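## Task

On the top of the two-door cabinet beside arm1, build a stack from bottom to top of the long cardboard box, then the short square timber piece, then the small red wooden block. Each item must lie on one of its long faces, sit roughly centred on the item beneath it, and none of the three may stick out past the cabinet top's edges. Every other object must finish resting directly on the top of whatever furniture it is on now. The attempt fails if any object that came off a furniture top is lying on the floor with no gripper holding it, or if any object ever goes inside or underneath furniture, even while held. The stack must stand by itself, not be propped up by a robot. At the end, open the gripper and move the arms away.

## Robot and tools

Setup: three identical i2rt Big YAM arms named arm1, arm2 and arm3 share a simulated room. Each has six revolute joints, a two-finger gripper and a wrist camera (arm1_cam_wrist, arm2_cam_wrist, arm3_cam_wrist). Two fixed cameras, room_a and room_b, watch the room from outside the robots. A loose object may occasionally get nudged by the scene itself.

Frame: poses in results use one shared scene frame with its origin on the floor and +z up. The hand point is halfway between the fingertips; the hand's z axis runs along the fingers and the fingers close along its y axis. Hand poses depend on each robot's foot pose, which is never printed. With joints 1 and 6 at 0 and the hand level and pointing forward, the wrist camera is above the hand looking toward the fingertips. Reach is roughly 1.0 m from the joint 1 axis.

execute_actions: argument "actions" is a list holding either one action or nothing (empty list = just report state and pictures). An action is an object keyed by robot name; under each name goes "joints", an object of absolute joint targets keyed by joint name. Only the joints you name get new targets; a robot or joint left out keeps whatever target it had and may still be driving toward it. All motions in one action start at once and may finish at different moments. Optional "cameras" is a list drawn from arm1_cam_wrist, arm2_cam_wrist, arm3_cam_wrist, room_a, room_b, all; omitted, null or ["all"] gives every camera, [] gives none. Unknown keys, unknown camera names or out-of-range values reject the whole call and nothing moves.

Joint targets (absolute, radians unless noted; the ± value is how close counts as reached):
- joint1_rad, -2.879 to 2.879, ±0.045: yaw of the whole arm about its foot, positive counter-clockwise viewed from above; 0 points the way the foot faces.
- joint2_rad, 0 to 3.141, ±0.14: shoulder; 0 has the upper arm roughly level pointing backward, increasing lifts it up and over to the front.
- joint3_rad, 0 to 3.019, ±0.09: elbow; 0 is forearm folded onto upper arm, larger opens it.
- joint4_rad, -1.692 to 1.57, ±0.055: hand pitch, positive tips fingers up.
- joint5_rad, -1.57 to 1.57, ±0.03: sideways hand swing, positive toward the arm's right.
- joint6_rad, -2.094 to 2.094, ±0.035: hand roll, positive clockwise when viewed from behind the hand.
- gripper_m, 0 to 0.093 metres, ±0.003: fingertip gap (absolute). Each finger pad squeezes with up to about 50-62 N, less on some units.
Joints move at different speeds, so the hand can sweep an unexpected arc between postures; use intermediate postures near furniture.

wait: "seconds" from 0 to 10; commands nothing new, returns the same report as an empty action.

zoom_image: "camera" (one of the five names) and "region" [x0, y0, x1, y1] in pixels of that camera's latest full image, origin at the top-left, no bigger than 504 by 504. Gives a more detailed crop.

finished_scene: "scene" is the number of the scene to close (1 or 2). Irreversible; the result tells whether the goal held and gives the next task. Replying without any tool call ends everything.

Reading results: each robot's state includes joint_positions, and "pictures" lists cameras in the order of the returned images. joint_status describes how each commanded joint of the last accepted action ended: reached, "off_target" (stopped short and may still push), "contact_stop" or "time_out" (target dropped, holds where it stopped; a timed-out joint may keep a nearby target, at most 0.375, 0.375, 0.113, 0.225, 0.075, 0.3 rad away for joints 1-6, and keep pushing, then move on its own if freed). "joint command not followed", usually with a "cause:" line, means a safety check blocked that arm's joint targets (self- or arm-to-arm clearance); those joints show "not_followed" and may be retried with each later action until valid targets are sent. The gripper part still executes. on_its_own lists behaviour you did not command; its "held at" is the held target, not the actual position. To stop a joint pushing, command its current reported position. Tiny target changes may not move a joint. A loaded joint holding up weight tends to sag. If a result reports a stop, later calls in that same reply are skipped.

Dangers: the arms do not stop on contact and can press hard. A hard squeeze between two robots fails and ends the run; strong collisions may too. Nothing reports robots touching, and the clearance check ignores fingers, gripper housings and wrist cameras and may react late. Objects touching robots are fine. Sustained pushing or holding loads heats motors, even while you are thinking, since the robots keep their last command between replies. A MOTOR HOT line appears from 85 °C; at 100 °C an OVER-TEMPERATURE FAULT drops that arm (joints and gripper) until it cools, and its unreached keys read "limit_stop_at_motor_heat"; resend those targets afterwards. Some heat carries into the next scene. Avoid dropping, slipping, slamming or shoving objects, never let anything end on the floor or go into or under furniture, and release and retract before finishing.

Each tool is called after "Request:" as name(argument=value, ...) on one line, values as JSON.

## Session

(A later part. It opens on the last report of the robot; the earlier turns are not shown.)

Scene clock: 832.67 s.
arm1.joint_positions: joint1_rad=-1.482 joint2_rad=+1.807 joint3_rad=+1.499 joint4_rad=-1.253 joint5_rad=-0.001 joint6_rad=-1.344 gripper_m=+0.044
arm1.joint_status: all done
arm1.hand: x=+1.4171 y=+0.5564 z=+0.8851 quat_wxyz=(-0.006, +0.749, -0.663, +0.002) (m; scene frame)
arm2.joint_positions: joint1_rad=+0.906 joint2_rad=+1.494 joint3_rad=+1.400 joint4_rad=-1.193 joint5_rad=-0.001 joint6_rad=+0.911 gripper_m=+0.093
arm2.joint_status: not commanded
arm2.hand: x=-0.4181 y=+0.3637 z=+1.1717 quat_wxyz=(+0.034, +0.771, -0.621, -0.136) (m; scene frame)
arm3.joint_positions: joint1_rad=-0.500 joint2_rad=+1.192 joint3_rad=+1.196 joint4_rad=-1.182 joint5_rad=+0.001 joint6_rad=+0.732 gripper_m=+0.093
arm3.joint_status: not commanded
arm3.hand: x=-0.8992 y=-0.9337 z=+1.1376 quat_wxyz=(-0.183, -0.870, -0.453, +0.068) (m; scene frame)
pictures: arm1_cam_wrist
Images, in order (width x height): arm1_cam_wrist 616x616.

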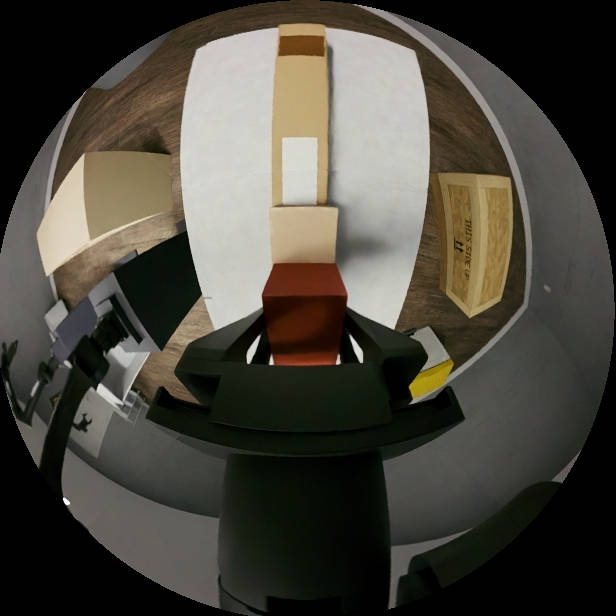

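Request:
execute_actions(actions=[{"arm1":{"joints":{"gripper_m":0.093}}}], cameras=["arm1_cam_wrist"])

Request:
execute_actions(actions=[{"arm1":{"joints":{"joint2_rad":1.66,"joint4_rad":-1.39}}}], cameras=["arm1_cam_wrist"])

Request:
execute_actions(actions=[{"arm1":{"joints":{"joint2_rad":1.0,"joint6_rad":0,"joint4_rad":-1.45}}}])

Scene clock: 841.07 s.
arm1.joint_positions: joint1_rad=-1.482 joint2_rad=+1.809 joint3_rad=+1.499 joint4_rad=-1.253 joint5_rad=-0.001 joint6_rad=-1.344 gripper_m=+0.093
arm1.joint_status: all done
arm1.hand: x=+1.4172 y=+0.5564 z=+0.8841 quat_wxyz=(-0.005, +0.749, -0.663, +0.001) (m; scene frame)
arm2.joint_positions: joint1_rad=+0.906 joint2_rad=+1.494 joint3_rad=+1.400 joint4_rad=-1.193 joint5_rad=-0.001 joint6_rad=+0.911 gripper_m=+0.093
arm2.joint_status: not commanded
arm2.hand: x=-0.4181 y=+0.3637 z=+1.1717 quat_wxyz=(+0.034, +0.771, -0.621, -0.136) (m; scene frame)
arm3.joint_positions: joint1_rad=-0.500 joint2_rad=+1.192 joint3_rad=+1.196 joint4_rad=-1.182 joint5_rad=+0.001 joint6_rad=+0.732 gripper_m=+0.093
arm3.joint_status: not commanded
arm3.hand: x=-0.8992 y=-0.9337 z=+1.1376 quat_wxyz=(-0.183, -0.870, -0.453, +0.068) (m; scene frame)
pictures: arm1_cam_wrist
Images, in order (width x height): arm1_cam_wrist 616x616.

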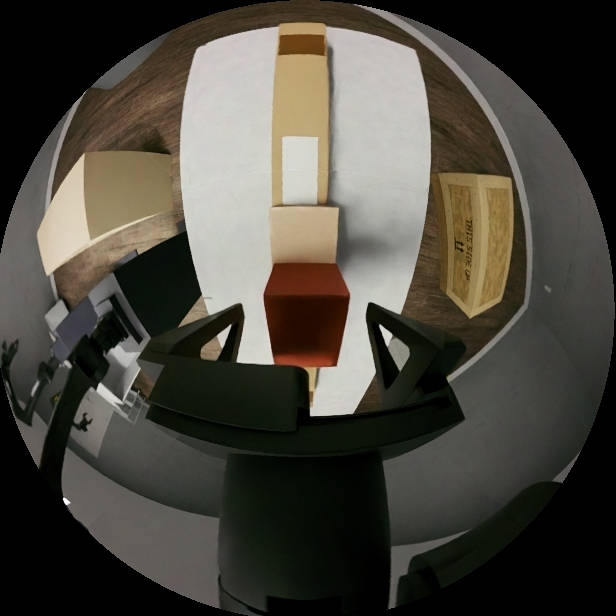

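Scene clock: 842.20 s.
arm1.joint_positions: joint1_rad=-1.482 joint2_rad=+1.650 joint3_rad=+1.499 joint4_rad=-1.382 joint5_rad=-0.001 joint6_rad=-1.345 gripper_m=+0.093
arm1.joint_status: all done
arm1.hand: x=+1.3828 y=+0.5439 z=+0.9632 quat_wxyz=(-0.018, +0.749, -0.663, +0.009) (m; scene frame)
arm2.joint_positions: joint1_rad=+0.906 joint2_rad=+1.494 joint3_rad=+1.400 joint4_rad=-1.193 joint5_rad=-0.001 joint6_rad=+0.911 gripper_m=+0.093
arm2.joint_status: not commanded
arm2.hand: x=-0.4181 y=+0.3637 z=+1.1717 quat_wxyz=(+0.034, +0.771, -0.621, -0.136) (m; scene frame)
arm3.joint_positions: joint1_rad=-0.500 joint2_rad=+1.192 joint3_rad=+1.196 joint4_rad=-1.182 joint5_rad=+0.001 joint6_rad=+0.732 gripper_m=+0.093
arm3.joint_status: not commanded
arm3.hand: x=-0.8992 y=-0.9337 z=+1.1376 quat_wxyz=(-0.183, -0.870, -0.453, +0.068) (m; scene frame)
pictures: arm1_cam_wrist
Images, in order (width x height): arm1_cam_wrist 616x616.

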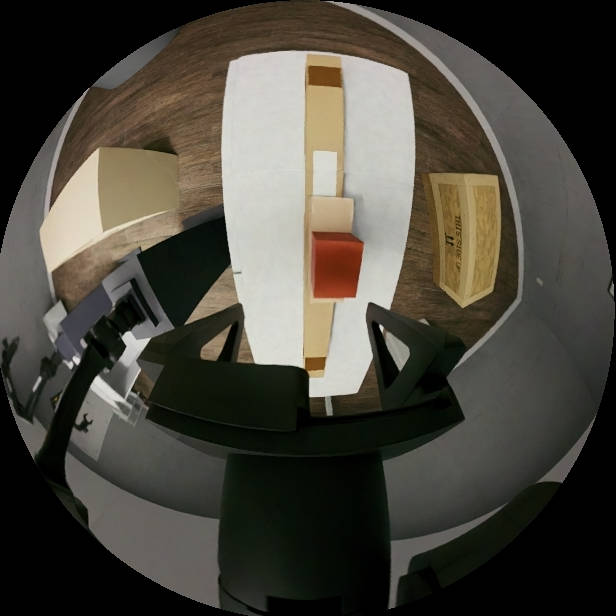

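Scene clock: 844.27 s.
arm1.joint_positions: joint1_rad=-1.482 joint2_rad=+1.010 joint3_rad=+1.515 joint4_rad=-1.443 joint5_rad=-0.001 joint6_rad=-0.016 gripper_m=+0.093
arm1.joint_status: all done
arm1.hand: x=+1.2424 y=+0.4927 z=+1.2372 quat_wxyz=(-0.308, +0.172, -0.934, -0.053) (m; scene frame)
arm2.joint_positions: joint1_rad=+0.906 joint2_rad=+1.494 joint3_rad=+1.400 joint4_rad=-1.193 joint5_rad=-0.001 joint6_rad=+0.911 gripper_m=+0.093
arm2.joint_status: not commanded
arm2.hand: x=-0.4181 y=+0.3637 z=+1.1717 quat_wxyz=(+0.034, +0.771, -0.621, -0.136) (m; scene frame)
arm3.joint_positions: joint1_rad=-0.500 joint2_rad=+1.192 joint3_rad=+1.196 joint4_rad=-1.182 joint5_rad=+0.001 joint6_rad=+0.732 gripper_m=+0.093
arm3.joint_status: not commanded
arm3.hand: x=-0.8992 y=-0.9337 z=+1.1376 quat_wxyz=(-0.183, -0.870, -0.453, +0.068) (m; scene frame)
pictures: arm1_cam_wrist, arm2_cam_wrist, arm3_cam_wrist, room_a, room_b
Images, in order (width x height): arm1_cam_wrist 616x616, arm2_cam_wrist 616x616, arm3_cam_wrist 616x616, room_a 896x504, room_b 896x504.

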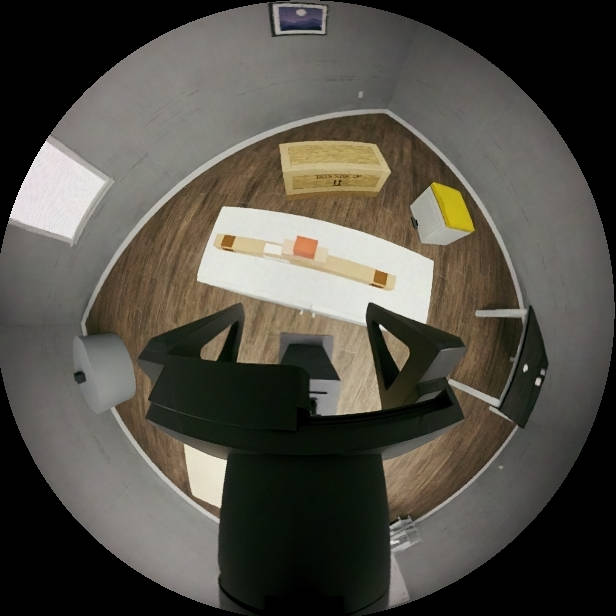

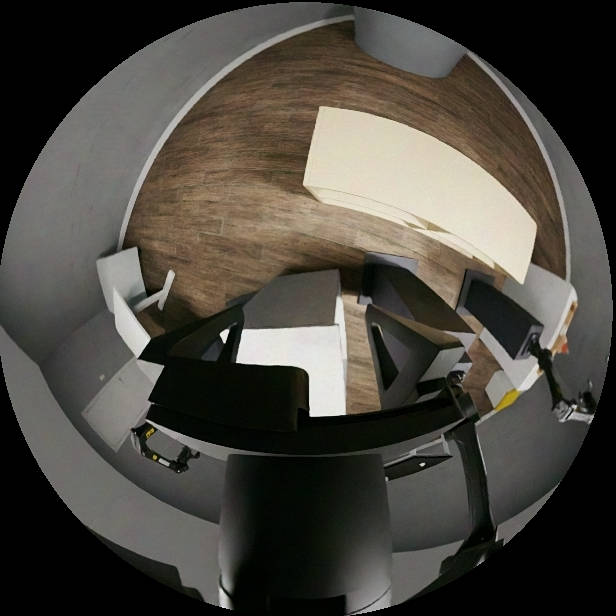

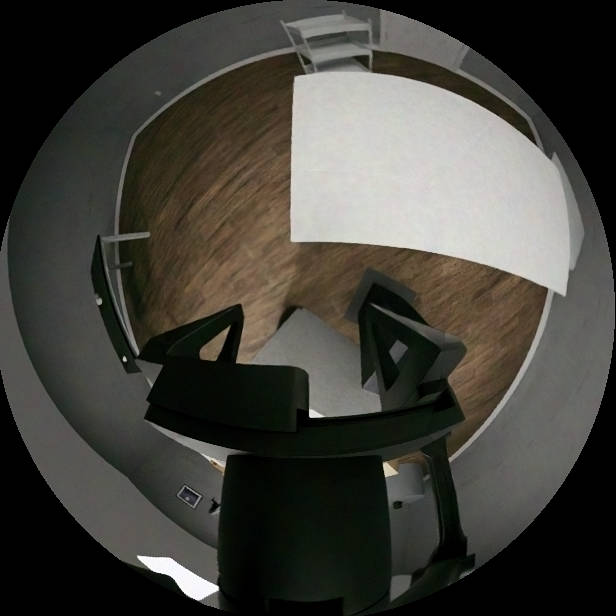

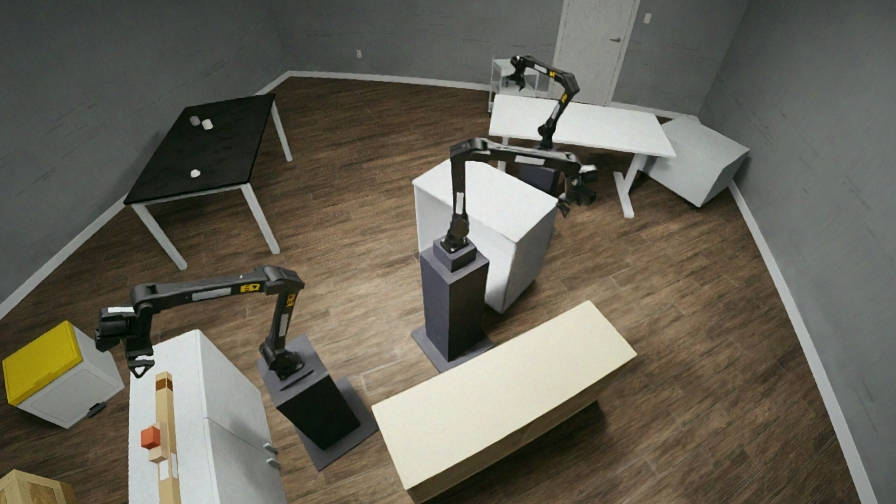

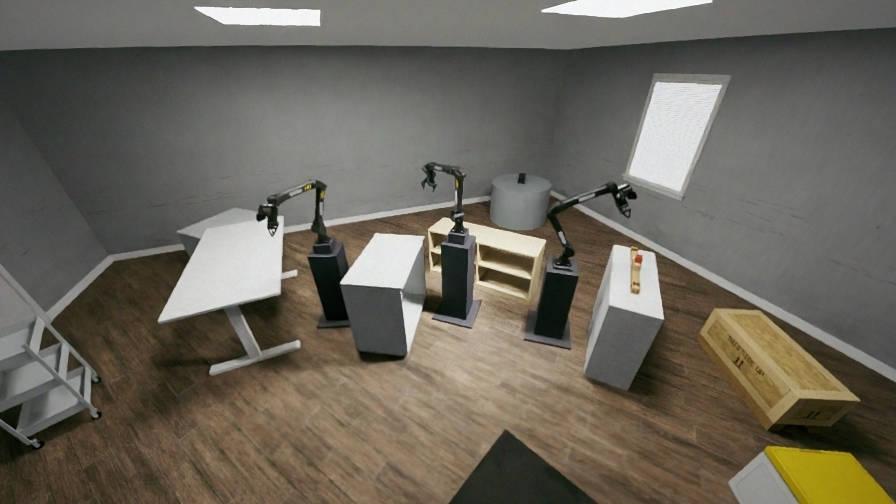

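Request:
zoom_image(camera="arm1_cam_wrist", region=[190, 195, 440, 335])

Region (190, 195, 440, 335) of arm1_cam_wrist's 616x616 image, scaled by 2.016, with more detail than that image has; it fills the top 282 rows of this view, and the rest is white.

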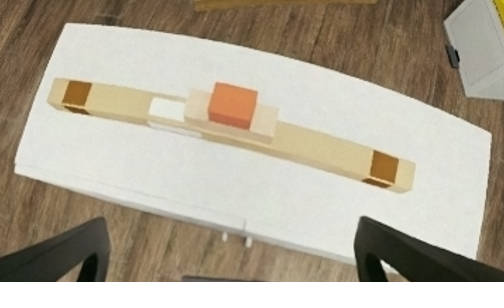

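Request:
finished_scene(scene=1)

The scene is finished: the task was done.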